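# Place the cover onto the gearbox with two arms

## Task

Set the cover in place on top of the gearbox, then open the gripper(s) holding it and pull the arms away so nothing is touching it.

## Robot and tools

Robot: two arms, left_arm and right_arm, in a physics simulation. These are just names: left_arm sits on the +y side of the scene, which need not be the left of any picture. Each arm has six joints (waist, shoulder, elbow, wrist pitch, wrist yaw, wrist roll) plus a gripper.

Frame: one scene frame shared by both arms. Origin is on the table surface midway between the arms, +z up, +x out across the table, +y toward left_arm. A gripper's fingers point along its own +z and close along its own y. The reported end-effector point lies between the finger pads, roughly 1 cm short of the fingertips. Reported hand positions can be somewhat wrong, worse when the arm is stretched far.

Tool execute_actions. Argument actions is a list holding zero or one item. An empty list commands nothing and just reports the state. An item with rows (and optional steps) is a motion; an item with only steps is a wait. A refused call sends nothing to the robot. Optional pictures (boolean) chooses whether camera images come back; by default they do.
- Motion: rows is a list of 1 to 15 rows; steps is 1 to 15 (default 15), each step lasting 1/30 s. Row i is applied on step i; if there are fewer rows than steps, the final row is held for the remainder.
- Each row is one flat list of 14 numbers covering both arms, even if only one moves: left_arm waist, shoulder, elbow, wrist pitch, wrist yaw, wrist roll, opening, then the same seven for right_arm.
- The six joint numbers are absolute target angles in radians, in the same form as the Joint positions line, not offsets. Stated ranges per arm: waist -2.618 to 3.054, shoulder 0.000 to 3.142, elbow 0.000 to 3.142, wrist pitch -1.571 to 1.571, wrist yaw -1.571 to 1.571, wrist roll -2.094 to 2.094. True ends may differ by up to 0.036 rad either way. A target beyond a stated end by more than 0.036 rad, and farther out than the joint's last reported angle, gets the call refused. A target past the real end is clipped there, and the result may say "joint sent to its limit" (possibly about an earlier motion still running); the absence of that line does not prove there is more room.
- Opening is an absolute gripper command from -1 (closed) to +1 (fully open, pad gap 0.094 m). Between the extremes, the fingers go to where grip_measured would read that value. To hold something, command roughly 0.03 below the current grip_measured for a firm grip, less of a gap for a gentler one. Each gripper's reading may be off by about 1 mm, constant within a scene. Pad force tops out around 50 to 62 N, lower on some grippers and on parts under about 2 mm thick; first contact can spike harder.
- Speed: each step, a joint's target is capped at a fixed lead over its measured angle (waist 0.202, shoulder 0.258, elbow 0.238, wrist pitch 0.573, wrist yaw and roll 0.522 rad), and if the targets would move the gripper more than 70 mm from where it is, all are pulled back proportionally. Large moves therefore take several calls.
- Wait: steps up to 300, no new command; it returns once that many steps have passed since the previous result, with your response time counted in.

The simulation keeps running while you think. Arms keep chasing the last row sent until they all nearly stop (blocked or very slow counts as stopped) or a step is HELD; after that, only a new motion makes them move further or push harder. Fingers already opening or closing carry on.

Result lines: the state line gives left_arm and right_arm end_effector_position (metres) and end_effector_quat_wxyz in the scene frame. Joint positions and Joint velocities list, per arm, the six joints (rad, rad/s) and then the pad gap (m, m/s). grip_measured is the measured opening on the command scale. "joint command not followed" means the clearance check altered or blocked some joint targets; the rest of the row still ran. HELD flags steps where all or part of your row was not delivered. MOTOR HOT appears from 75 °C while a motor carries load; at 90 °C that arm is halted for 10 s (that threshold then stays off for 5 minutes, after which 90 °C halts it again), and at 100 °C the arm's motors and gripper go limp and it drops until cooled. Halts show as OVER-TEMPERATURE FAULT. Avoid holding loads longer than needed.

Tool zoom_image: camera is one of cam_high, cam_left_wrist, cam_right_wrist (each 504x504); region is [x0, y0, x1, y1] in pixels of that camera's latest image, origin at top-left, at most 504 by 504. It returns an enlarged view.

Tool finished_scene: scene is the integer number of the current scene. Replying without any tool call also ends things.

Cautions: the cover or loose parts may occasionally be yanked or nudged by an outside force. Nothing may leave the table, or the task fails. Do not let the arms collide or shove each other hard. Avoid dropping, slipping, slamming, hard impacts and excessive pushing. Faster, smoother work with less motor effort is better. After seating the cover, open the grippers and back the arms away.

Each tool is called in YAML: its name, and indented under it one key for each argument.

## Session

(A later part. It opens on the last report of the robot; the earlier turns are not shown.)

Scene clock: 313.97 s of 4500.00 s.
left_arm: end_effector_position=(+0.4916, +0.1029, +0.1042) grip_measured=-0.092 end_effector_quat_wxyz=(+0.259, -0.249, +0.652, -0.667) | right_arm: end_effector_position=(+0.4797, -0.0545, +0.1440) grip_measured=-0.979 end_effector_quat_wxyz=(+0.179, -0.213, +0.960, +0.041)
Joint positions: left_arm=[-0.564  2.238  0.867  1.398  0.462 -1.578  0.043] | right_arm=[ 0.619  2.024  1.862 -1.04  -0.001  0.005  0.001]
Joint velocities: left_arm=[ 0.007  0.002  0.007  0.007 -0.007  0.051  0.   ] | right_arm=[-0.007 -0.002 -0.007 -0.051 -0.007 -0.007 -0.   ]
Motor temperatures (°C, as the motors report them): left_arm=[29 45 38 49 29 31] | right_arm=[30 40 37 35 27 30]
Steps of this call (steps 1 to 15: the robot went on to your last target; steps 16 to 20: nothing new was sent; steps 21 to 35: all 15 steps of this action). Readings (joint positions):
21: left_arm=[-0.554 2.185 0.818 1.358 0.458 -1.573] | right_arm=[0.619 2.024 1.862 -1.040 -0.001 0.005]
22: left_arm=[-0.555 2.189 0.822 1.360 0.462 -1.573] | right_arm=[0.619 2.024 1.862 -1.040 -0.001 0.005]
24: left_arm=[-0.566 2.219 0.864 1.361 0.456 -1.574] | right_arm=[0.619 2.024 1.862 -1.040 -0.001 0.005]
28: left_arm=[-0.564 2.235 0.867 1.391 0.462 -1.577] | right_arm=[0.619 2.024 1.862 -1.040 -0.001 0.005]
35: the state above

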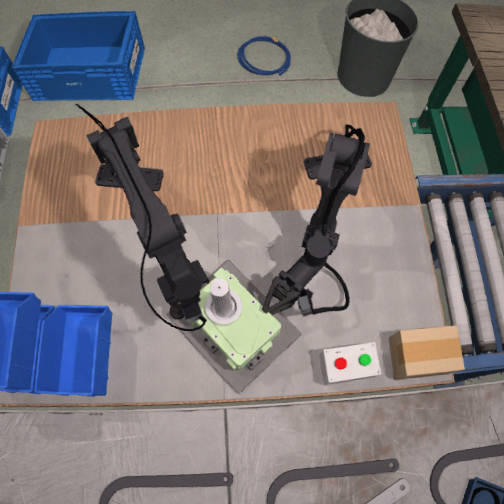

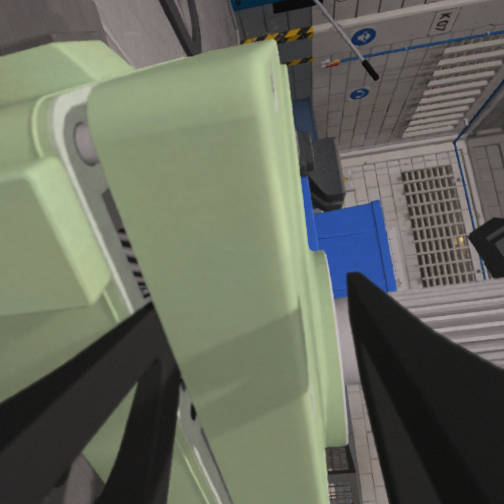

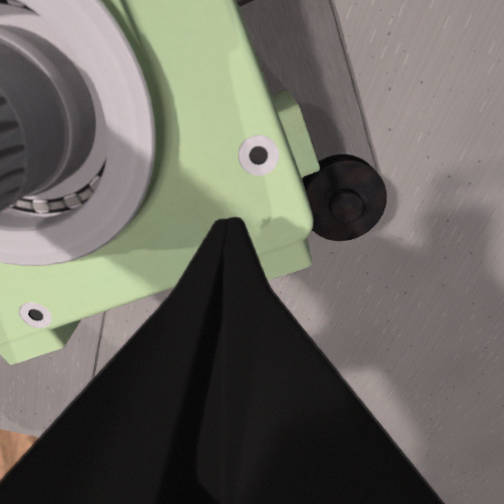

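execute_actions:
  actions:
    - {"rows":[[-0.6,2.27,0.93,1.4,0.45,-1.57,-0.09,0.62,2.03,1.86,-1.05,0,0,-1],[-0.6,2.28,0.93,1.42,0.45,-1.57,-0.09,0.62,2.04,1.85,-1.05,0,0,-1],[-0.6,2.29,0.93,1.44,0.45,-1.57,-0.09,0.62,2.05,1.84,-1.06,0,0,-1],[-0.6,2.29,0.93,1.44,0.45,-1.57,-0.09,0.62,2.06,1.83,-1.07,0,0,-1],[-0.6,2.29,0.93,1.44,0.45,-1.57,-0.09,0.62,2.07,1.83,-1.07,0,0,-1],[-0.6,2.29,0.93,1.44,0.45,-1.57,-0.09,0.62,2.08,1.83,-1.07,0,0,-1],[-0.6,2.29,0.93,1.44,0.45,-1.57,-0.09,0.62,2.1,1.83,-1.07,0,0,-1],[-0.6,2.29,0.93,1.44,0.45,-1.57,-0.09,0.62,2.12,1.83,-1.07,0,0,-1],[-0.6,2.29,0.93,1.44,0.45,-1.57,-0.09,0.62,2.14,1.83,-1.07,0,0,-1],[-0.6,2.29,0.93,1.44,0.45,-1.57,-0.09,0.62,2.16,1.83,-1.07,0,0,-1]]}

Scene clock: 315.87 s of 4500.00 s.
left_arm: end_effector_position=(+0.4907, +0.1044, +0.1040) grip_measured=-0.092 end_effector_quat_wxyz=(+0.265, -0.240, +0.642, -0.678) | right_arm: end_effector_position=(+0.4799, -0.0544, +0.1192) grip_measured=-0.979 end_effector_quat_wxyz=(+0.152, -0.214, +0.964, +0.035)
Joint positions: left_arm=[-0.56   2.271  0.867  1.47   0.469 -1.585  0.043] | right_arm=[ 0.619  2.077  1.862 -1.042 -0.001  0.005  0.001]
Joint velocities: left_arm=[-0.022  0.007 -0.002 -0.066 -0.051 -0.051 -0.   ] | right_arm=[-0.007 -0.002 -0.017  0.051  0.022 -0.022 -0.   ]
Motor temperatures (°C, as the motors report them): left_arm=[29 45 39 49 29 31] | right_arm=[30 40 37 35 27 30]
Steps of this call (steps 1 to 15: the robot went on to your last target; steps 16 to 42: nothing new was sent; steps 43 to 57: all 15 steps of this action). Readings (joint positions):
43: left_arm=[-0.562 2.239 0.867 1.401 0.464 -1.578] | right_arm=[0.619 2.024 1.862 -1.040 -0.001 0.005]
44: left_arm=[-0.560 2.243 0.867 1.408 0.469 -1.579] | right_arm=[0.619 2.025 1.862 -1.040 -0.001 0.005]
46: left_arm=[-0.560 2.255 0.867 1.434 0.469 -1.581] | right_arm=[0.619 2.031 1.862 -1.042 -0.001 0.005]
50: left_arm=[-0.560 2.267 0.867 1.460 0.469 -1.586] | right_arm=[0.619 2.072 1.862 -1.049 -0.001 0.005]
57: the state above

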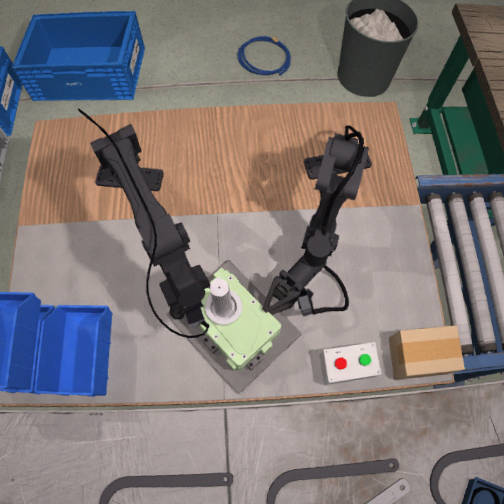

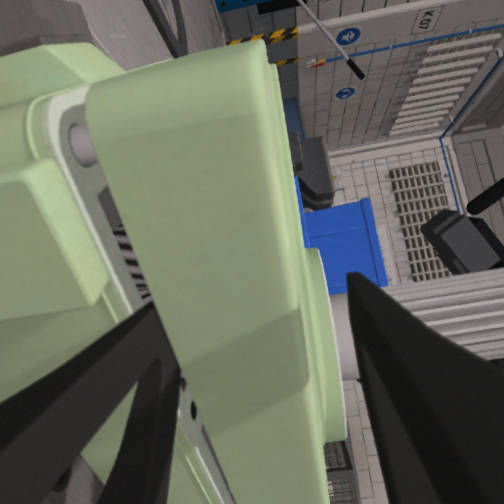

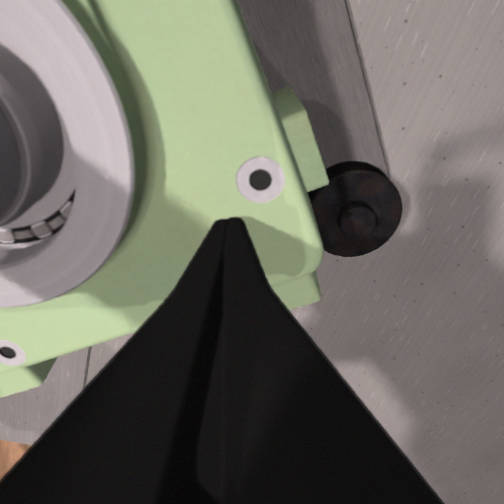

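execute_actions:
  actions:
    - {"rows":[[-0.58,2.26,0.9,1.44,0.46,-1.57,-0.2,0.62,2.08,1.86,-1.05,0,0,-1],[-0.57,2.25,0.88,1.44,0.46,-1.57,-0.3,0.62,2.04,1.88,-1.05,0,0,-1],[-0.57,2.24,0.88,1.44,0.46,-1.57,-0.4,0.62,2.0,1.9,-1.05,0,0,-1],[-0.57,2.23,0.88,1.44,0.46,-1.57,-0.5,0.62,2.0,1.9,-1.05,0,0,-1]]}

Scene clock: 317.63 s of 4500.00 s.
left_arm: end_effector_position=(+0.4917, +0.1052, +0.0992) grip_measured=-0.373 end_effector_quat_wxyz=(+0.261, -0.247, +0.649, -0.670) | right_arm: end_effector_position=(+0.4791, -0.0548, +0.1439) grip_measured=-0.979 end_effector_quat_wxyz=(+0.178, -0.213, +0.960, +0.041)
Joint positions: left_arm=[-0.558  2.266  0.867  1.438  0.468 -1.581  0.029] | right_arm=[ 0.619  2.023  1.862 -1.043 -0.001  0.005  0.001]
Joint velocities: left_arm=[-0.007  0.027 -0.017 -0.081 -0.066  0.037 -0.001] | right_arm=[-0.017 -0.012 -0.002  0.037 -0.037  0.007 -0.   ]
Motor temperatures (°C, as the motors report them): left_arm=[29 45 39 49 29 31] | right_arm=[30 40 37 35 27 30]
Steps of this call (steps 1 to 15: the robot went on to your last target; steps 16 to 38: nothing new was sent; steps 39 to 53: all 15 steps of this action). Readings (joint positions):
39: left_arm=[-0.559 2.271 0.867 1.467 0.469 -1.585] | right_arm=[0.619 2.074 1.862 -1.040 -0.001 0.005]
40: left_arm=[-0.558 2.271 0.867 1.459 0.469 -1.584] | right_arm=[0.619 2.071 1.862 -1.040 -0.001 0.005]
42: left_arm=[-0.558 2.270 0.867 1.446 0.468 -1.583] | right_arm=[0.619 2.063 1.862 -1.043 -0.001 0.005]
46: left_arm=[-0.558 2.266 0.867 1.438 0.468 -1.581] | right_arm=[0.619 2.034 1.862 -1.043 -0.001 0.005]
53: the state above

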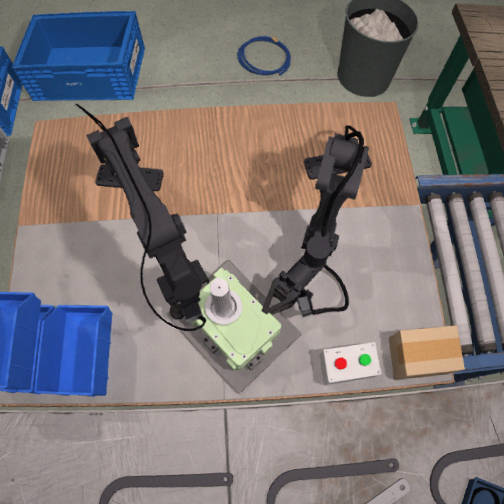

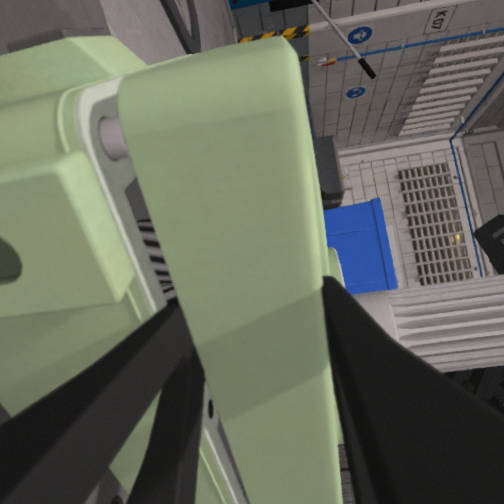

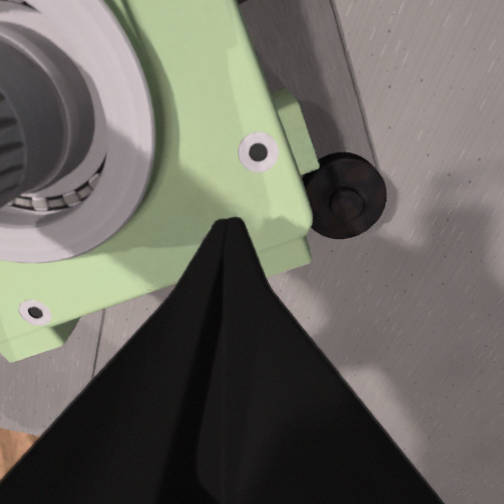

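Gripped (29 mm). Lift.

execute_actions:
  actions:
    - {"rows":[[-0.56,2.23,0.88,1.47,0.47,-1.58,-0.42,0.62,2.0,1.9,-1.05,0,0,-1],[-0.56,2.22,0.89,1.5,0.47,-1.58,-0.42,0.62,2.0,1.9,-1.05,0,0,-1],[-0.56,2.21,0.89,1.52,0.47,-1.58,-0.42,0.62,2.0,1.9,-1.05,0,0,-1],[-0.56,2.2,0.89,1.54,0.47,-1.58,-0.42,0.62,2.0,1.9,-1.05,0,0,-1]]}

Scene clock: 318.63 s of 4500.00 s.
left_arm: end_effector_position=(+0.4917, +0.1051, +0.1005) grip_measured=-0.373 end_effector_quat_wxyz=(+0.261, -0.246, +0.649, -0.671) | right_arm: end_effector_position=(+0.4791, -0.0548, +0.1439) grip_measured=-0.979 end_effector_quat_wxyz=(+0.178, -0.213, +0.960, +0.041)
Joint positions: left_arm=[-0.558  2.263  0.867  1.437  0.468 -1.581  0.029] | right_arm=[ 0.619  2.023  1.862 -1.043 -0.001  0.005  0.001]
Joint velocities: left_arm=[ 0.002 -0.012  0.002  0.066  0.007 -0.066  0.001] | right_arm=[-0.012  0.007 -0.007 -0.007 -0.022 -0.11  -0.   ]
Motor temperatures (°C, as the motors report them): left_arm=[29 46 39 49 29 31] | right_arm=[30 40 37 35 27 30]
Steps of this call (steps 1 to 15: the robot went on to your last target; steps 16 to 30: all 15 steps of this action). Readings (joint positions):
16: left_arm=[-0.558 2.266 0.867 1.438 0.468 -1.581] | right_arm=[0.619 2.023 1.862 -1.043 -0.001 0.005]
17: left_arm=[-0.558 2.265 0.867 1.438 0.468 -1.581] | right_arm=[0.619 2.023 1.862 -1.043 -0.001 0.005]
19: left_arm=[-0.558 2.264 0.867 1.438 0.468 -1.581] | right_arm=[0.619 2.023 1.862 -1.043 -0.001 0.005]
23: left_arm=[-0.558 2.263 0.867 1.437 0.468 -1.581] | right_arm=[0.619 2.023 1.862 -1.043 -0.001 0.005]
30: the state above

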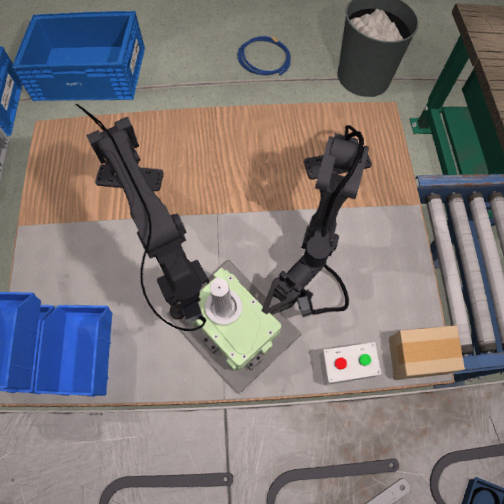

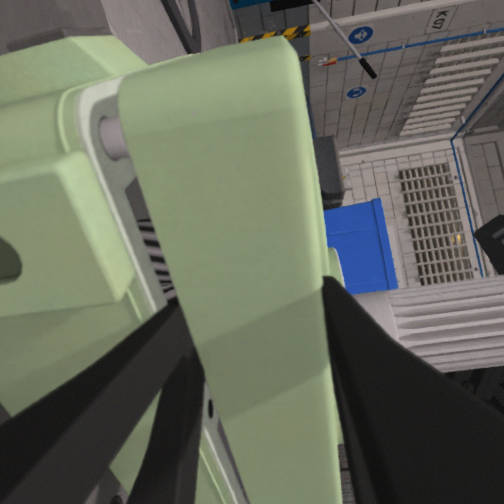

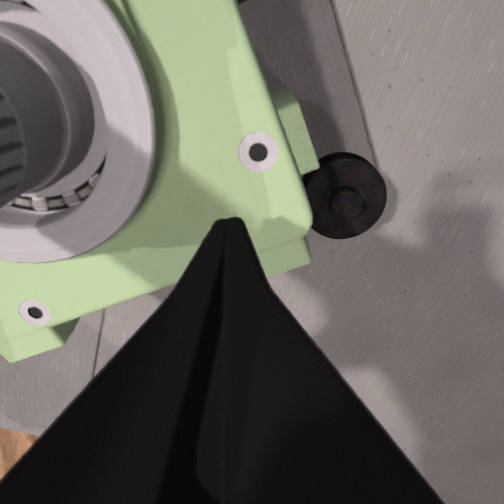

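execute_actions:
  actions:
    - {"rows":[[-0.56,2.19,0.87,1.48,0.47,-1.58,-0.45,0.62,2.0,1.9,-1.05,0,0,-1],[-0.56,2.17,0.86,1.44,0.47,-1.58,-0.45,0.62,2.0,1.9,-1.05,0,0,-1],[-0.56,2.15,0.85,1.41,0.47,-1.58,-0.45,0.62,2.0,1.9,-1.05,0,0,-1],[-0.56,2.13,0.85,1.38,0.47,-1.58,-0.45,0.62,2.0,1.9,-1.05,0,0,-1],[-0.56,2.11,0.85,1.35,0.47,-1.58,-0.45,0.62,2.0,1.9,-1.05,0,0,-1]],"steps":12}

Scene clock: 319.70 s of 4500.00 s.
left_arm: end_effector_position=(+0.4919, +0.1060, +0.1007) grip_measured=-0.373 end_effector_quat_wxyz=(+0.249, -0.262, +0.671, -0.648) | right_arm: end_effector_position=(+0.4791, -0.0548, +0.1439) grip_measured=-0.979 end_effector_quat_wxyz=(+0.178, -0.213, +0.960, +0.041)
Joint positions: left_arm=[-0.558  2.188  0.859  1.288  0.462 -1.557  0.029] | right_arm=[ 0.619  2.023  1.862 -1.043 -0.001  0.005  0.001]
Joint velocities: left_arm=[ 0.002  0.017 -0.007 -0.037  0.066 -0.037 -0.001] | right_arm=[ 0.002  0.012 -0.022  0.007 -0.007  0.037 -0.   ]
Motor temperatures (°C, as the motors report them): left_arm=[29 47 39 49 29 31] | right_arm=[30 40 37 35 27 30]
Steps of this call (steps 1 to 15: the robot went on to your last target; steps 16 to 20: nothing new was sent; steps 21 to 32: all 12 steps of this action). Readings (joint positions):
21: left_arm=[-0.558 2.261 0.866 1.433 0.468 -1.581] | right_arm=[0.619 2.023 1.862 -1.043 -0.001 0.005]
22: left_arm=[-0.558 2.254 0.865 1.420 0.467 -1.581] | right_arm=[0.619 2.023 1.862 -1.043 -0.001 0.005]
24: left_arm=[-0.558 2.231 0.861 1.376 0.464 -1.575] | right_arm=[0.619 2.023 1.862 -1.043 -0.001 0.005]
28: left_arm=[-0.558 2.195 0.859 1.302 0.462 -1.561] | right_arm=[0.619 2.023 1.862 -1.043 -0.001 0.005]
32: the state above

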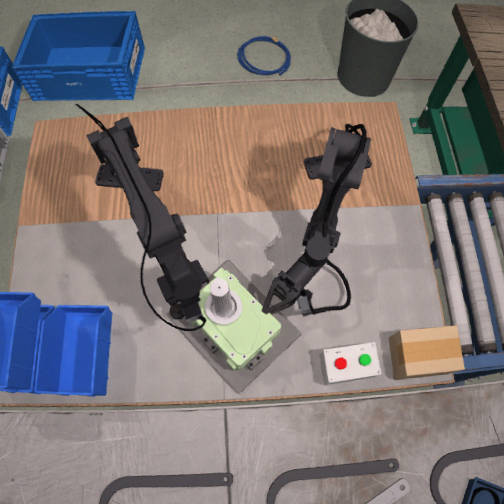

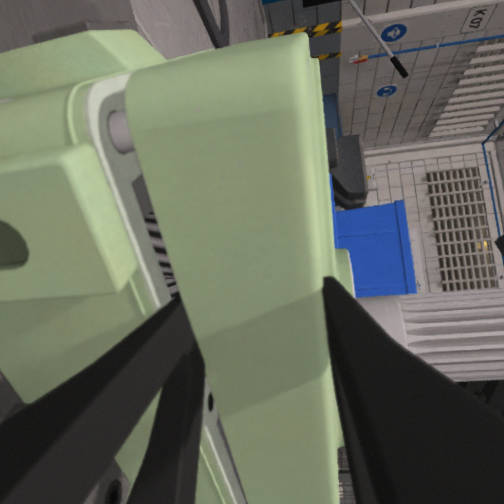

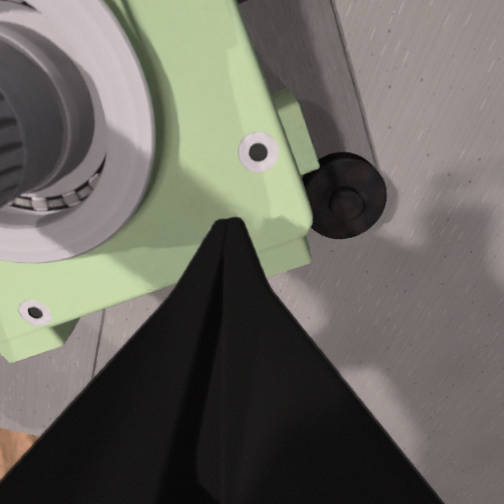

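execute_actions:
  actions:
    - {"rows":[[-0.57,2.17,0.88,1.33,0.46,-1.57,-0.3,0.62,2.0,1.9,-1.05,0,0,-1],[-0.58,2.19,0.91,1.32,0.46,-1.57,-0.25,0.62,2.0,1.9,-1.05,0,0,-1],[-0.6,2.21,0.94,1.31,0.46,-1.57,-0.25,0.62,2.0,1.9,-1.05,0,0,-1],[-0.62,2.23,0.97,1.3,0.46,-1.57,-0.25,0.62,2.0,1.9,-1.05,0,0,-1],[-0.64,2.25,1.0,1.29,0.46,-1.57,-0.25,0.62,2.0,1.9,-1.05,0,0,-1],[-0.65,2.27,1.04,1.28,0.46,-1.57,-0.25,0.62,2.0,1.9,-1.05,0,0,-1]]}

Scene clock: 320.87 s of 4500.00 s.
left_arm: end_effector_position=(+0.4974, +0.1048, +0.1011) grip_measured=-0.254 end_effector_quat_wxyz=(+0.251, -0.255, +0.663, -0.658) | right_arm: end_effector_position=(+0.4791, -0.0548, +0.1439) grip_measured=-0.979 end_effector_quat_wxyz=(+0.178, -0.213, +0.960, +0.041)
Joint positions: left_arm=[-0.552  2.227  0.888  1.33   0.476 -1.57   0.035] | right_arm=[ 0.619  2.023  1.862 -1.043 -0.001  0.005  0.001]
Joint velocities: left_arm=[ 0.002  0.012  0.017 -0.007  0.022 -0.037 -0.001] | right_arm=[-0.007 -0.007 -0.002 -0.037 -0.037  0.022 -0.   ]
Motor temperatures (°C, as the motors report them): left_arm=[29 47 39 49 29 31] | right_arm=[30 40 37 35 27 30]
Steps of this call (steps 1 to 15: the robot went on to your last target; steps 16 to 20: nothing new was sent; steps 21 to 35: all 15 steps of this action). Readings (joint positions):
21: left_arm=[-0.559 2.190 0.859 1.287 0.462 -1.556] | right_arm=[0.619 2.023 1.862 -1.043 -0.001 0.005]
22: left_arm=[-0.560 2.190 0.861 1.286 0.462 -1.559] | right_arm=[0.619 2.023 1.862 -1.043 -0.001 0.005]
24: left_arm=[-0.563 2.197 0.872 1.287 0.464 -1.562] | right_arm=[0.619 2.023 1.862 -1.043 -0.001 0.005]
28: left_arm=[-0.553 2.220 0.887 1.315 0.473 -1.568] | right_arm=[0.619 2.023 1.862 -1.043 -0.001 0.005]
35: the state above

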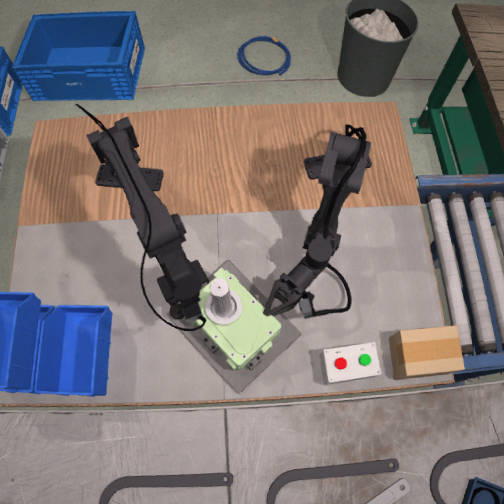

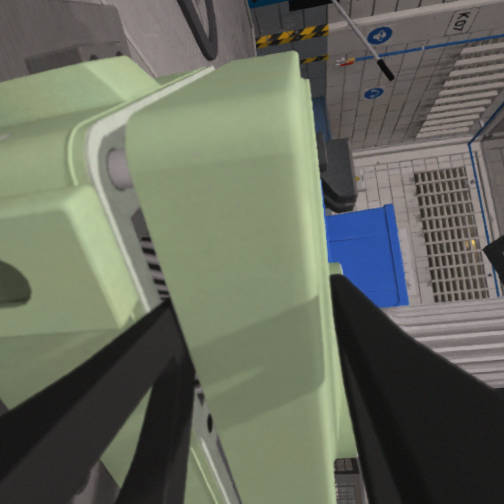

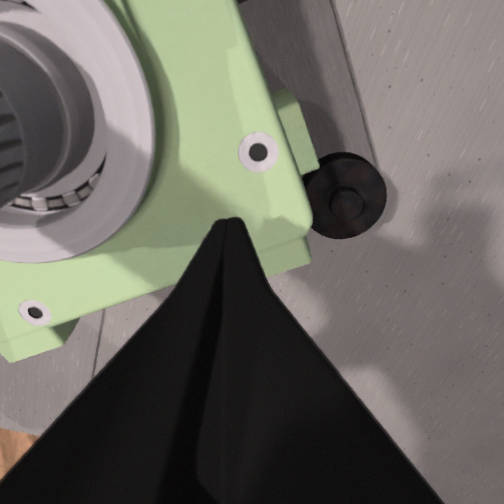

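execute_actions:
  actions:
    - {"rows":[[-0.6,2.27,0.97,1.35,0.47,-1.57,-0.15,0.62,2.0,1.9,-1.05,0,0,-1],[-0.6,2.29,0.96,1.4,0.47,-1.58,-0.15,0.62,2.0,1.9,-1.05,0,0,-1],[-0.6,2.31,0.96,1.44,0.47,-1.59,-0.15,0.62,2.0,1.9,-1.05,0,0,-1],[-0.6,2.33,0.96,1.48,0.47,-1.6,-0.15,0.62,2.0,1.9,-1.05,0,0,-1],[-0.6,2.35,0.96,1.52,0.47,-1.61,-0.15,0.62,2.0,1.9,-1.05,0,0,-1],[-0.6,2.37,0.96,1.56,0.47,-1.62,-0.15,0.62,2.0,1.9,-1.05,0,0,-1]]}

Scene clock: 322.17 s of 4500.00 s.
left_arm: end_effector_position=(+0.4938, +0.1093, +0.1019) grip_measured=-0.154 end_effector_quat_wxyz=(-0.270, +0.234, -0.620, +0.698) | right_arm: end_effector_position=(+0.4791, -0.0548, +0.1439) grip_measured=-0.979 end_effector_quat_wxyz=(+0.178, -0.213, +0.960, +0.041)
Joint positions: left_arm=[-0.545  2.346  0.891  1.592  0.482 -1.626  0.04 ] | right_arm=[ 0.619  2.023  1.862 -1.043 -0.001  0.005  0.001]
Joint velocities: left_arm=[ 0.012  0.012 -0.007 -0.081 -0.081 -0.066 -0.001] | right_arm=[ 0.007  0.002 -0.002  0.095 -0.037 -0.007  0.   ]
Motor temperatures (°C, as the motors report them): left_arm=[30 47 40 49 29 31] | right_arm=[30 40 37 35 27 30]
Steps of this call (steps 1 to 15: the robot went on to your last target; steps 16 to 24: nothing new was sent; steps 25 to 39: all 15 steps of this action). Readings (joint positions):
25: left_arm=[-0.548 2.228 0.886 1.340 0.480 -1.571] | right_arm=[0.619 2.023 1.862 -1.043 -0.001 0.005]
26: left_arm=[-0.546 2.233 0.886 1.352 0.487 -1.574] | right_arm=[0.619 2.023 1.862 -1.043 -0.001 0.005]
28: left_arm=[-0.545 2.259 0.886 1.409 0.492 -1.583] | right_arm=[0.619 2.023 1.862 -1.043 -0.001 0.005]
32: left_arm=[-0.545 2.329 0.888 1.559 0.485 -1.607] | right_arm=[0.619 2.023 1.862 -1.043 -0.001 0.005]
39: the state above

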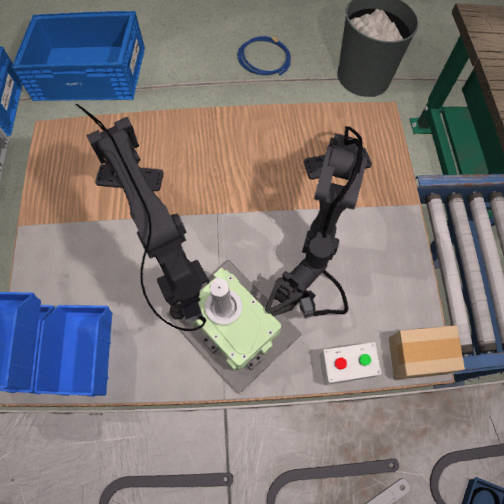

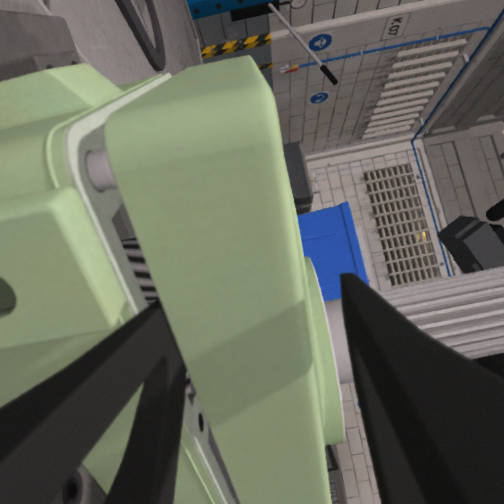

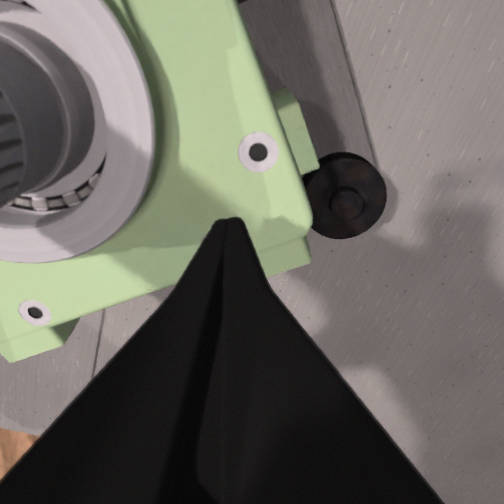

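execute_actions:
  actions:
    - {"rows":[[-0.62,2.35,0.99,1.5,0.5,-1.6,-0.15,0.62,2.0,1.9,-1.05,0,0,-1],[-0.63,2.33,1.0,1.45,0.5,-1.59,-0.15,0.62,2.0,1.9,-1.05,0,0,-1],[-0.63,2.31,1.01,1.4,0.5,-1.58,-0.15,0.62,2.0,1.9,-1.05,0,0,-1],[-0.63,2.29,1.02,1.35,0.5,-1.57,-0.15,0.62,2.0,1.9,-1.05,0,0,-1],[-0.63,2.27,1.03,1.3,0.5,-1.57,-0.15,0.62,2.0,1.9,-1.05,0,0,-1],[-0.63,2.25,1.03,1.25,0.5,-1.56,-0.15,0.62,2.0,1.9,-1.05,0,0,-1],[-0.63,2.23,1.03,1.2,0.5,-1.55,-0.15,0.62,2.0,1.9,-1.05,0,0,-1]]}

Scene clock: 323.93 s of 4500.00 s.
left_arm: end_effector_position=(+0.4969, +0.1049, +0.1032) grip_measured=-0.153 end_effector_quat_wxyz=(+0.239, -0.248, +0.666, -0.662) | right_arm: end_effector_position=(+0.4791, -0.0548, +0.1439) grip_measured=-0.979 end_effector_quat_wxyz=(+0.178, -0.213, +0.960, +0.041)
Joint positions: left_arm=[-0.54   2.221  0.897  1.313  0.519 -1.575  0.04 ] | right_arm=[ 0.619  2.023  1.862 -1.043 -0.001  0.005  0.001]
Joint velocities: left_arm=[-0.002 -0.046  0.012 -0.066 -0.081  0.081 -0.   ] | right_arm=[-0.022 -0.007  0.007 -0.007 -0.022 -0.007 -0.   ]
Motor temperatures (°C, as the motors report them): left_arm=[30 46 40 49 29 31] | right_arm=[30 40 37 35 27 30]
Steps of this call (steps 1 to 15: the robot went on to your last target; steps 16 to 38: nothing new was sent; steps 39 to 53: all 15 steps of this action). Readings (joint positions):
39: left_arm=[-0.547 2.346 0.893 1.591 0.482 -1.627] | right_arm=[0.619 2.023 1.862 -1.043 -0.001 0.005]
40: left_arm=[-0.547 2.346 0.893 1.590 0.483 -1.625] | right_arm=[0.619 2.023 1.862 -1.043 -0.001 0.005]
42: left_arm=[-0.547 2.334 0.895 1.567 0.488 -1.619] | right_arm=[0.619 2.023 1.862 -1.043 -0.001 0.005]
46: left_arm=[-0.541 2.269 0.895 1.427 0.512 -1.598] | right_arm=[0.619 2.023 1.862 -1.043 -0.001 0.005]
53: the state above

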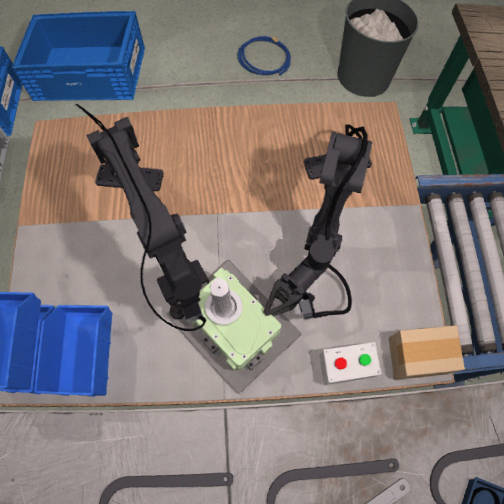

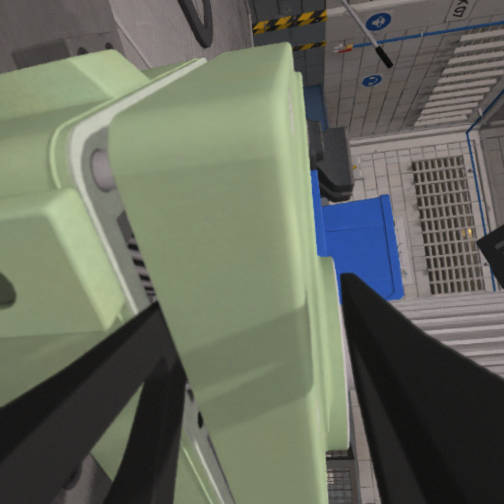

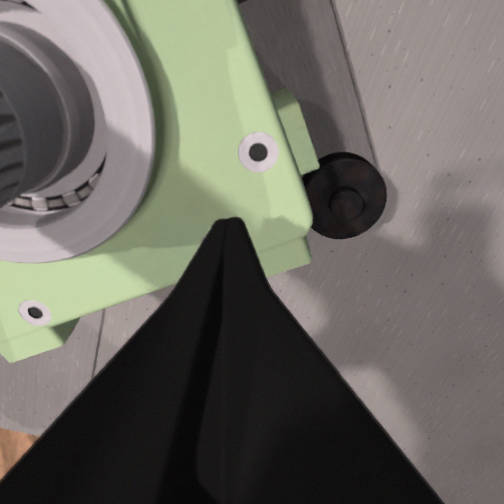

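execute_actions:
  actions:
    - {"rows":[[-0.58,2.22,0.95,1.31,0.51,-1.575,-0.15,0.6,1.98,1.92,-1.0,-0.05,0,-1],[-0.58,2.22,0.95,1.31,0.51,-1.575,-0.15,0.57,1.98,1.94,-0.95,-0.1,0,-1],[-0.58,2.22,0.95,1.31,0.51,-1.575,-0.15,0.54,2.0,1.96,-0.9,-0.18,0,-1],[-0.58,2.22,0.95,1.31,0.51,-1.575,-0.15,0.53,2.03,1.98,-0.85,-0.25,0,-1],[-0.58,2.22,0.95,1.31,0.51,-1.575,-0.15,0.53,2.06,1.99,-0.8,-0.32,0,-1],[-0.58,2.22,0.95,1.31,0.51,-1.575,-0.15,0.53,2.09,1.99,-0.76,-0.4,0,-1],[-0.58,2.22,0.95,1.31,0.51,-1.575,-0.15,0.53,2.12,1.99,-0.74,-0.4,0,-1]]}

Scene clock: 326.40 s of 4500.00 s.
left_arm: end_effector_position=(+0.4972, +0.1063, +0.1037) grip_measured=-0.153 end_effector_quat_wxyz=(+0.239, -0.244, +0.669, -0.660) | right_arm: end_effector_position=(+0.5472, -0.0111, +0.1686) grip_measured=-0.979 end_effector_quat_wxyz=(+0.270, -0.214, +0.912, +0.221)
Joint positions: left_arm=[-0.534  2.216  0.898  1.301  0.53  -1.566  0.04 ] | right_arm=[ 0.525  2.136  1.97  -0.775 -0.36   0.005  0.001]
Joint velocities: left_arm=[ 0.002  0.007  0.012 -0.007 -0.022 -0.022 -0.001] | right_arm=[-0.007  0.09   0.002 -0.037 -0.168 -0.11  -0.   ]
Motor temperatures (°C, as the motors report them): left_arm=[30 46 42 48 29 31] | right_arm=[30 41 37 35 27 30]
Steps of this call (steps 1 to 30: the robot went on to your last target; steps 31 to 59: nothing new was sent; steps 60 to 74: all 15 steps of this action). Readings (joint positions):
60: left_arm=[-0.534 2.216 0.898 1.300 0.529 -1.563] | right_arm=[0.618 2.023 1.864 -1.043 -0.007 0.005]
61: left_arm=[-0.534 2.216 0.898 1.301 0.530 -1.564] | right_arm=[0.613 2.023 1.870 -1.037 -0.023 0.005]
63: left_arm=[-0.534 2.216 0.898 1.301 0.530 -1.565] | right_arm=[0.587 2.025 1.897 -1.006 -0.089 0.005]
67: left_arm=[-0.534 2.216 0.898 1.301 0.530 -1.566] | right_arm=[0.527 2.064 1.966 -0.854 -0.253 0.005]
74: the state above

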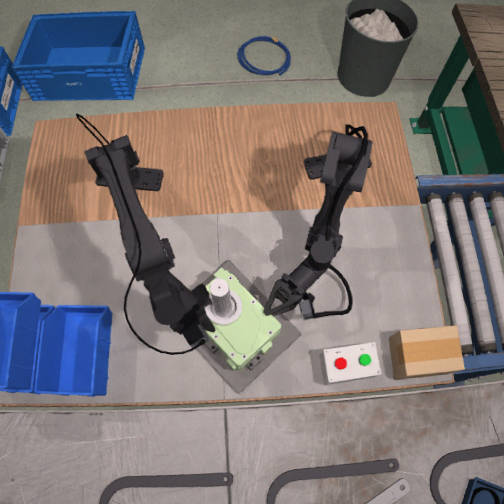

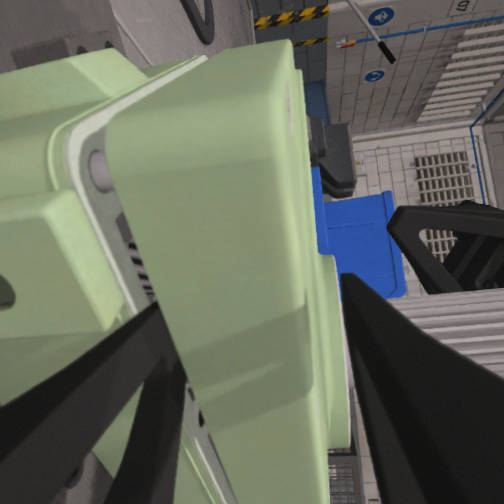

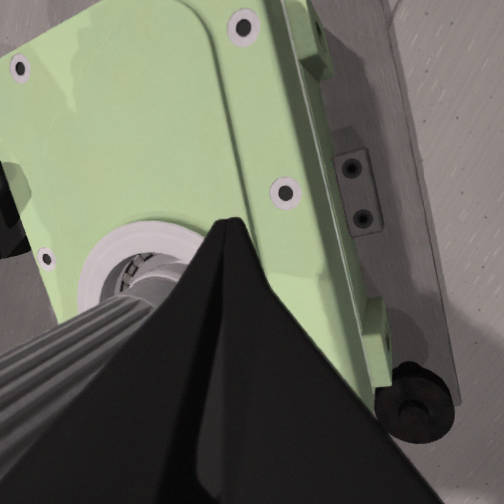

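execute_actions:
  actions:
    - {"rows":[[-0.58,2.22,0.95,1.31,0.51,-1.575,-0.15,0.51,2.14,1.98,-0.74,-0.4,0,-1],[-0.58,2.22,0.95,1.31,0.51,-1.575,-0.15,0.51,2.15,1.98,-0.74,-0.4,0,-1],[-0.58,2.22,0.95,1.31,0.51,-1.575,-0.15,0.51,2.16,1.98,-0.74,-0.4,0,-1],[-0.58,2.22,0.95,1.31,0.51,-1.575,-0.15,0.51,2.17,1.98,-0.74,-0.4,0,-1],[-0.58,2.22,0.95,1.31,0.51,-1.575,-0.15,0.51,2.18,1.98,-0.74,-0.4,0,-1],[-0.58,2.22,0.95,1.31,0.51,-1.575,-0.15,0.51,2.19,1.98,-0.74,-0.4,0,-1],[-0.58,2.22,0.95,1.31,0.51,-1.575,-0.15,0.51,2.20,1.98,-0.74,-0.4,0,-1],[-0.58,2.22,0.95,1.31,0.51,-1.575,-0.15,0.51,2.21,1.98,-0.74,-0.4,0,-1],[-0.58,2.22,0.95,1.31,0.51,-1.575,-0.15,0.51,2.22,1.98,-0.74,-0.4,0,-1],[-0.58,2.22,0.95,1.31,0.51,-1.575,-0.15,0.51,2.23,1.98,-0.74,-0.4,0,-1],[-0.58,2.22,0.95,1.31,0.51,-1.575,-0.15,0.51,2.25,1.98,-0.74,-0.4,0,-1],[-0.58,2.22,0.95,1.31,0.51,-1.575,-0.15,0.51,2.27,1.97,-0.76,-0.4,0,-1],[-0.58,2.22,0.95,1.31,0.51,-1.575,-0.15,0.51,2.29,1.96,-0.78,-0.4,0,-1],[-0.58,2.22,0.95,1.31,0.51,-1.575,-0.15,0.51,2.31,1.95,-0.8,-0.4,0,-1],[-0.58,2.22,0.95,1.31,0.51,-1.575,-0.15,0.51,2.33,1.95,-0.82,-0.4,0,-1]]}
  pictures: false

execute_actions:
  actions:
    - {"steps":10}

Scene clock: 328.20 s of 4500.00 s.
left_arm: end_effector_position=(+0.4972, +0.1063, +0.1037) grip_measured=-0.153 end_effector_quat_wxyz=(+0.239, -0.244, +0.669, -0.660) | right_arm: end_effector_position=(+0.5569, -0.0100, +0.1225) grip_measured=-0.979 end_effector_quat_wxyz=(+0.238, -0.208, +0.918, +0.239)
Joint positions: left_arm=[-0.534  2.216  0.898  1.301  0.53  -1.566  0.04 ] | right_arm=[ 0.505  2.237  1.971 -0.737 -0.413  0.005  0.001]
Joint velocities: left_arm=[-0.002 -0.007  0.007 -0.022 -0.022  0.007 -0.002] | right_arm=[-0.056  0.007  0.012  0.007 -0.139  0.007  0.   ]
Motor temperatures (°C, as the motors report them): left_arm=[30 46 42 48 29 31] | right_arm=[30 41 37 35 27 30]
Steps of this call (steps 1 to 30: the robot went on to your last target; steps 31 to 39: nothing new was sent; steps 40 to 54: all 15 steps of this action). Readings (joint positions):
40: left_arm=[-0.534 2.216 0.898 1.301 0.530 -1.566] | right_arm=[0.524 2.138 1.970 -0.758 -0.389 0.005]
41: left_arm=[-0.534 2.216 0.898 1.301 0.530 -1.566] | right_arm=[0.523 2.139 1.970 -0.758 -0.390 0.005]
43: left_arm=[-0.534 2.216 0.898 1.301 0.530 -1.566] | right_arm=[0.521 2.144 1.970 -0.755 -0.391 0.005]
47: left_arm=[-0.534 2.216 0.898 1.301 0.530 -1.566] | right_arm=[0.516 2.178 1.970 -0.750 -0.391 0.005]
54: the state above

Scene clock: 328.53 s of 4500.00 s.
left_arm: end_effector_position=(+0.4972, +0.1063, +0.1037) grip_measured=-0.153 end_effector_quat_wxyz=(+0.239, -0.244, +0.669, -0.660) | right_arm: end_effector_position=(+0.5569, -0.0100, +0.1229) grip_measured=-0.979 end_effector_quat_wxyz=(+0.237, -0.207, +0.917, +0.244)
Joint positions: left_arm=[-0.534  2.216  0.898  1.301  0.53  -1.566  0.04 ] | right_arm=[ 0.502  2.238  1.971 -0.737 -0.424  0.005  0.001]
Joint velocities: left_arm=[-0.002 -0.012  0.007 -0.051 -0.066 -0.007  0.001] | right_arm=[-0.002 -0.022 -0.002  0.007 -0.007 -0.022  0.   ]
Motor temperatures (°C, as the motors report them): left_arm=[30 46 42 48 29 31] | right_arm=[30 41 37 35 27 30]
Steps of this call (steps 1 to 10: the robot went on to your last target). Readings (joint positions):
1: left_arm=[-0.534 2.216 0.898 1.301 0.530 -1.566] | right_arm=[0.504 2.237 1.971 -0.737 -0.417 0.005]
2: left_arm=[-0.534 2.216 0.898 1.301 0.530 -1.566] | right_arm=[0.503 2.238 1.971 -0.737 -0.420 0.005]
4: left_arm=[-0.534 2.216 0.898 1.301 0.530 -1.566] | right_arm=[0.502 2.238 1.971 -0.737 -0.423 0.005]
8: left_arm=[-0.534 2.216 0.898 1.301 0.530 -1.566] | right_arm=[0.502 2.238 1.971 -0.737 -0.424 0.005]
10: the state above

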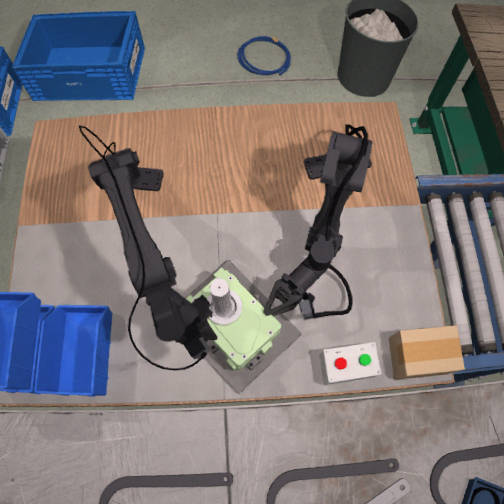

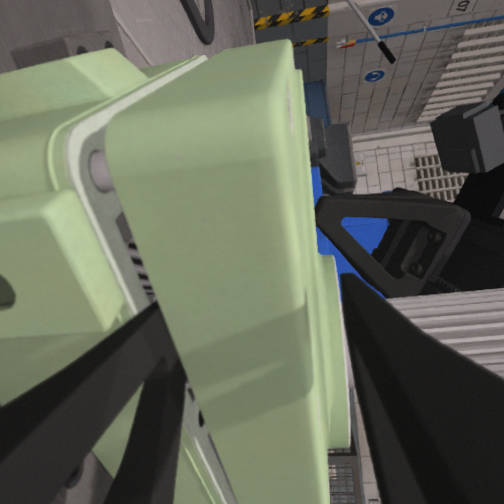

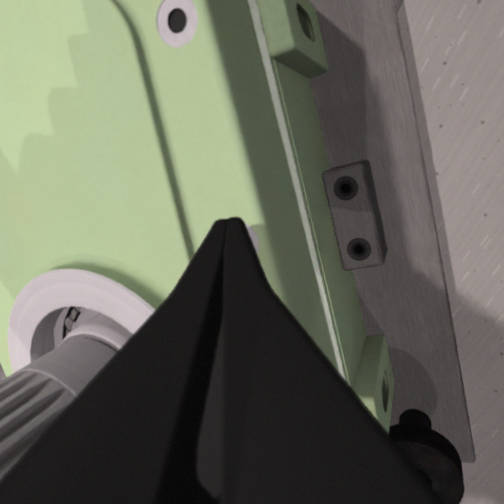

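execute_actions:
  actions:
    - {"rows":[[-0.53,2.2,0.88,1.31,0.52,-1.57,-0.15,0.51,2.33,1.95,-0.82,-0.4,0,-1],[-0.52,2.19,0.86,1.32,0.52,-1.57,-0.15,0.51,2.33,1.95,-0.82,-0.4,0,-1],[-0.51,2.18,0.84,1.33,0.52,-1.57,-0.15,0.51,2.33,1.95,-0.82,-0.4,0,-1],[-0.50,2.17,0.82,1.34,0.52,-1.57,-0.15,0.51,2.33,1.95,-0.82,-0.4,0,-1],[-0.49,2.16,0.80,1.36,0.52,-1.57,-0.15,0.51,2.33,1.95,-0.82,-0.4,0,-1],[-0.48,2.15,0.78,1.38,0.52,-1.57,-0.15,0.51,2.33,1.95,-0.82,-0.4,0,-1]]}

Scene clock: 330.23 s of 4500.00 s.
left_arm: end_effector_position=(+0.4888, +0.1366, +0.1005) grip_measured=-0.152 end_effector_quat_wxyz=(+0.252, -0.267, +0.664, -0.651) | right_arm: end_effector_position=(+0.5569, -0.0100, +0.1229) grip_measured=-0.979 end_effector_quat_wxyz=(+0.237, -0.207, +0.917, +0.244)
Joint positions: left_arm=[-0.484  2.175  0.797  1.35   0.525 -1.57   0.04 ] | right_arm=[ 0.502  2.238  1.971 -0.737 -0.424  0.005  0.001]
Joint velocities: left_arm=[-0.007 -0.007 -0.012  0.007 -0.022 -0.051 -0.002] | right_arm=[-0.002  0.002 -0.017  0.007 -0.037  0.007  0.   ]
Motor temperatures (°C, as the motors report them): left_arm=[30 46 41 48 29 31] | right_arm=[30 40 37 35 27 30]
Steps of this call (steps 1 to 30: the robot went on to your last target; steps 31 to 36: nothing new was sent; steps 37 to 51: all 15 steps of this action). Readings (joint positions):
37: left_arm=[-0.530 2.216 0.893 1.302 0.531 -1.566] | right_arm=[0.502 2.238 1.971 -0.737 -0.424 0.005]
38: left_arm=[-0.530 2.216 0.891 1.305 0.530 -1.566] | right_arm=[0.502 2.238 1.971 -0.737 -0.424 0.005]
40: left_arm=[-0.527 2.208 0.873 1.310 0.529 -1.567] | right_arm=[0.502 2.238 1.971 -0.737 -0.424 0.005]
44: left_arm=[-0.497 2.177 0.805 1.335 0.528 -1.569] | right_arm=[0.502 2.238 1.971 -0.737 -0.424 0.005]
51: the state above

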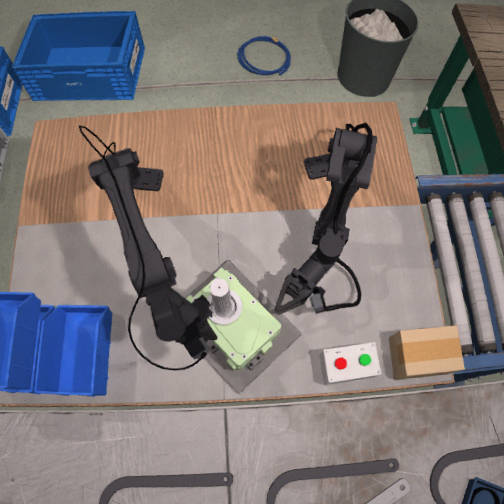

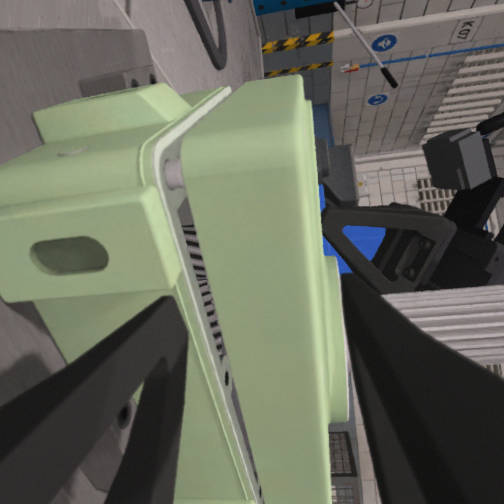

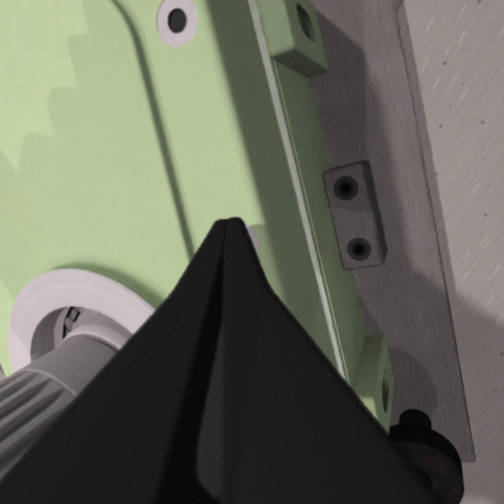

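execute_actions:
  actions:
    - {"rows":[[-0.49,2.13,0.72,1.42,0.45,-1.57,-1,0.51,2.27,1.97,-0.76,-0.4,0,-1],[-0.51,2.12,0.66,1.46,0.35,-1.57,-1,0.51,2.22,1.98,-0.74,-0.4,0,-1],[-0.54,2.12,0.62,1.5,0.25,-1.57,-1,0.5,2.17,1.98,-0.74,-0.4,0,-1],[-0.57,2.13,0.62,1.52,0.15,-1.57,-1,0.48,2.12,1.98,-0.74,-0.4,0,-1],[-0.60,2.14,0.62,1.53,0.05,-1.57,-1,0.45,2.08,1.98,-0.74,-0.4,0,-1],[-0.62,2.16,0.62,1.55,-0.05,-1.57,-1,0.4,2.05,1.98,-0.74,-0.4,0,-1],[-0.63,2.18,0.64,1.56,-0.15,-1.57,-1,0.35,2.0,1.95,-0.74,-0.4,0,-1],[-0.65,2.2,0.67,1.56,-0.16,-1.57,-1,0.3,2.0,1.95,-0.74,-0.4,0,-1],[-0.66,2.21,0.70,1.56,-0.16,-1.57,-1,0.3,2.0,1.95,-0.74,-0.4,0,-1]]}
  pictures: false

execute_actions:
  actions:
    - {"steps":20}

Scene clock: 332.77 s of 4500.00 s.
left_arm: end_effector_position=(+0.4830, +0.1588, +0.0830) grip_measured=-0.992 end_effector_quat_wxyz=(+0.394, -0.401, +0.591, -0.579) | right_arm: end_effector_position=(+0.5869, -0.1376, +0.2435) grip_measured=-0.979 end_effector_quat_wxyz=(+0.370, -0.117, +0.900, +0.200)
Joint positions: left_arm=[-0.66   2.208  0.67   1.519 -0.093 -1.57   0.   ] | right_arm=[ 0.273  2.009  1.971 -0.738 -0.395  0.005  0.001]
Joint velocities: left_arm=[ 0.002 -0.012  0.017  0.168 -0.374 -0.037  0.   ] | right_arm=[-0.3   -0.276 -0.012  0.051  0.022  0.007  0.   ]
Motor temperatures (°C, as the motors report them): left_arm=[30 47 40 48 29 31] | right_arm=[30 40 36 35 27 30]
Steps of this call (steps 1 to 15: the robot went on to your last target; steps 16 to 61: nothing new was sent; steps 62 to 76: all 15 steps of this action). Readings (joint positions):
62: left_arm=[-0.484 2.172 0.789 1.358 0.515 -1.570] | right_arm=[0.502 2.236 1.971 -0.734 -0.424 0.005]
63: left_arm=[-0.486 2.163 0.763 1.372 0.488 -1.570] | right_arm=[0.502 2.233 1.971 -0.733 -0.423 0.005]
65: left_arm=[-0.506 2.142 0.685 1.419 0.389 -1.570] | right_arm=[0.502 2.221 1.971 -0.737 -0.415 0.005]
69: left_arm=[-0.610 2.166 0.639 1.480 0.118 -1.570] | right_arm=[0.457 2.152 1.971 -0.747 -0.413 0.005]
76: the state above

Scene clock: 333.43 s of 4500.00 s.
left_arm: end_effector_position=(+0.4868, +0.1683, +0.0879) grip_measured=-0.992 end_effector_quat_wxyz=(+0.414, -0.414, +0.573, -0.573) | right_arm: end_effector_position=(+0.5824, -0.1246, +0.2444) grip_measured=-0.979 end_effector_quat_wxyz=(+0.368, -0.128, +0.898, +0.203)
Joint positions: left_arm=[-0.66   2.208  0.671  1.537 -0.151 -1.57   0.   ] | right_arm=[ 0.299  2.002  1.963 -0.736 -0.393  0.005  0.001]
Joint velocities: left_arm=[-0.017 -0.017 -0.007  0.022  0.007 -0.007 -0.001] | right_arm=[ 0.002 -0.017 -0.017 -0.022 -0.037  0.051 -0.   ]
Motor temperatures (°C, as the motors report them): left_arm=[30 47 40 49 29 31] | right_arm=[30 40 36 35 27 30]
Steps of this call (steps 1 to 20: the robot went on to your last target). Readings (joint positions):
1: left_arm=[-0.660 2.208 0.670 1.523 -0.104 -1.570] | right_arm=[0.269 2.002 1.971 -0.736 -0.392 0.005]
2: left_arm=[-0.660 2.208 0.671 1.527 -0.114 -1.570] | right_arm=[0.270 2.000 1.971 -0.735 -0.392 0.005]
4: left_arm=[-0.660 2.208 0.671 1.531 -0.128 -1.570] | right_arm=[0.281 2.001 1.970 -0.735 -0.392 0.005]
8: left_arm=[-0.660 2.208 0.671 1.535 -0.142 -1.570] | right_arm=[0.298 2.002 1.963 -0.736 -0.393 0.005]
20: the state above

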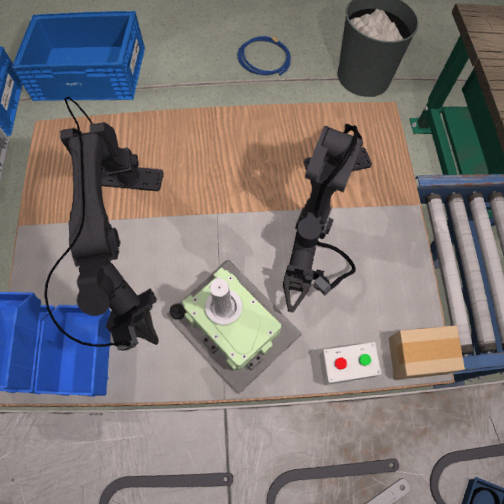

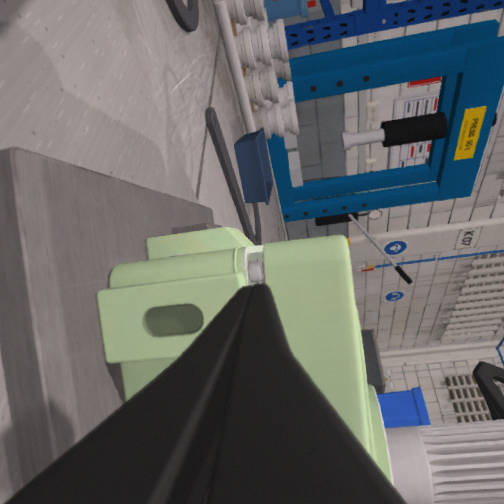

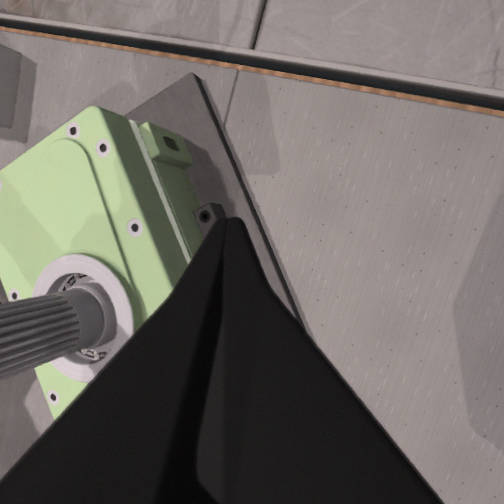

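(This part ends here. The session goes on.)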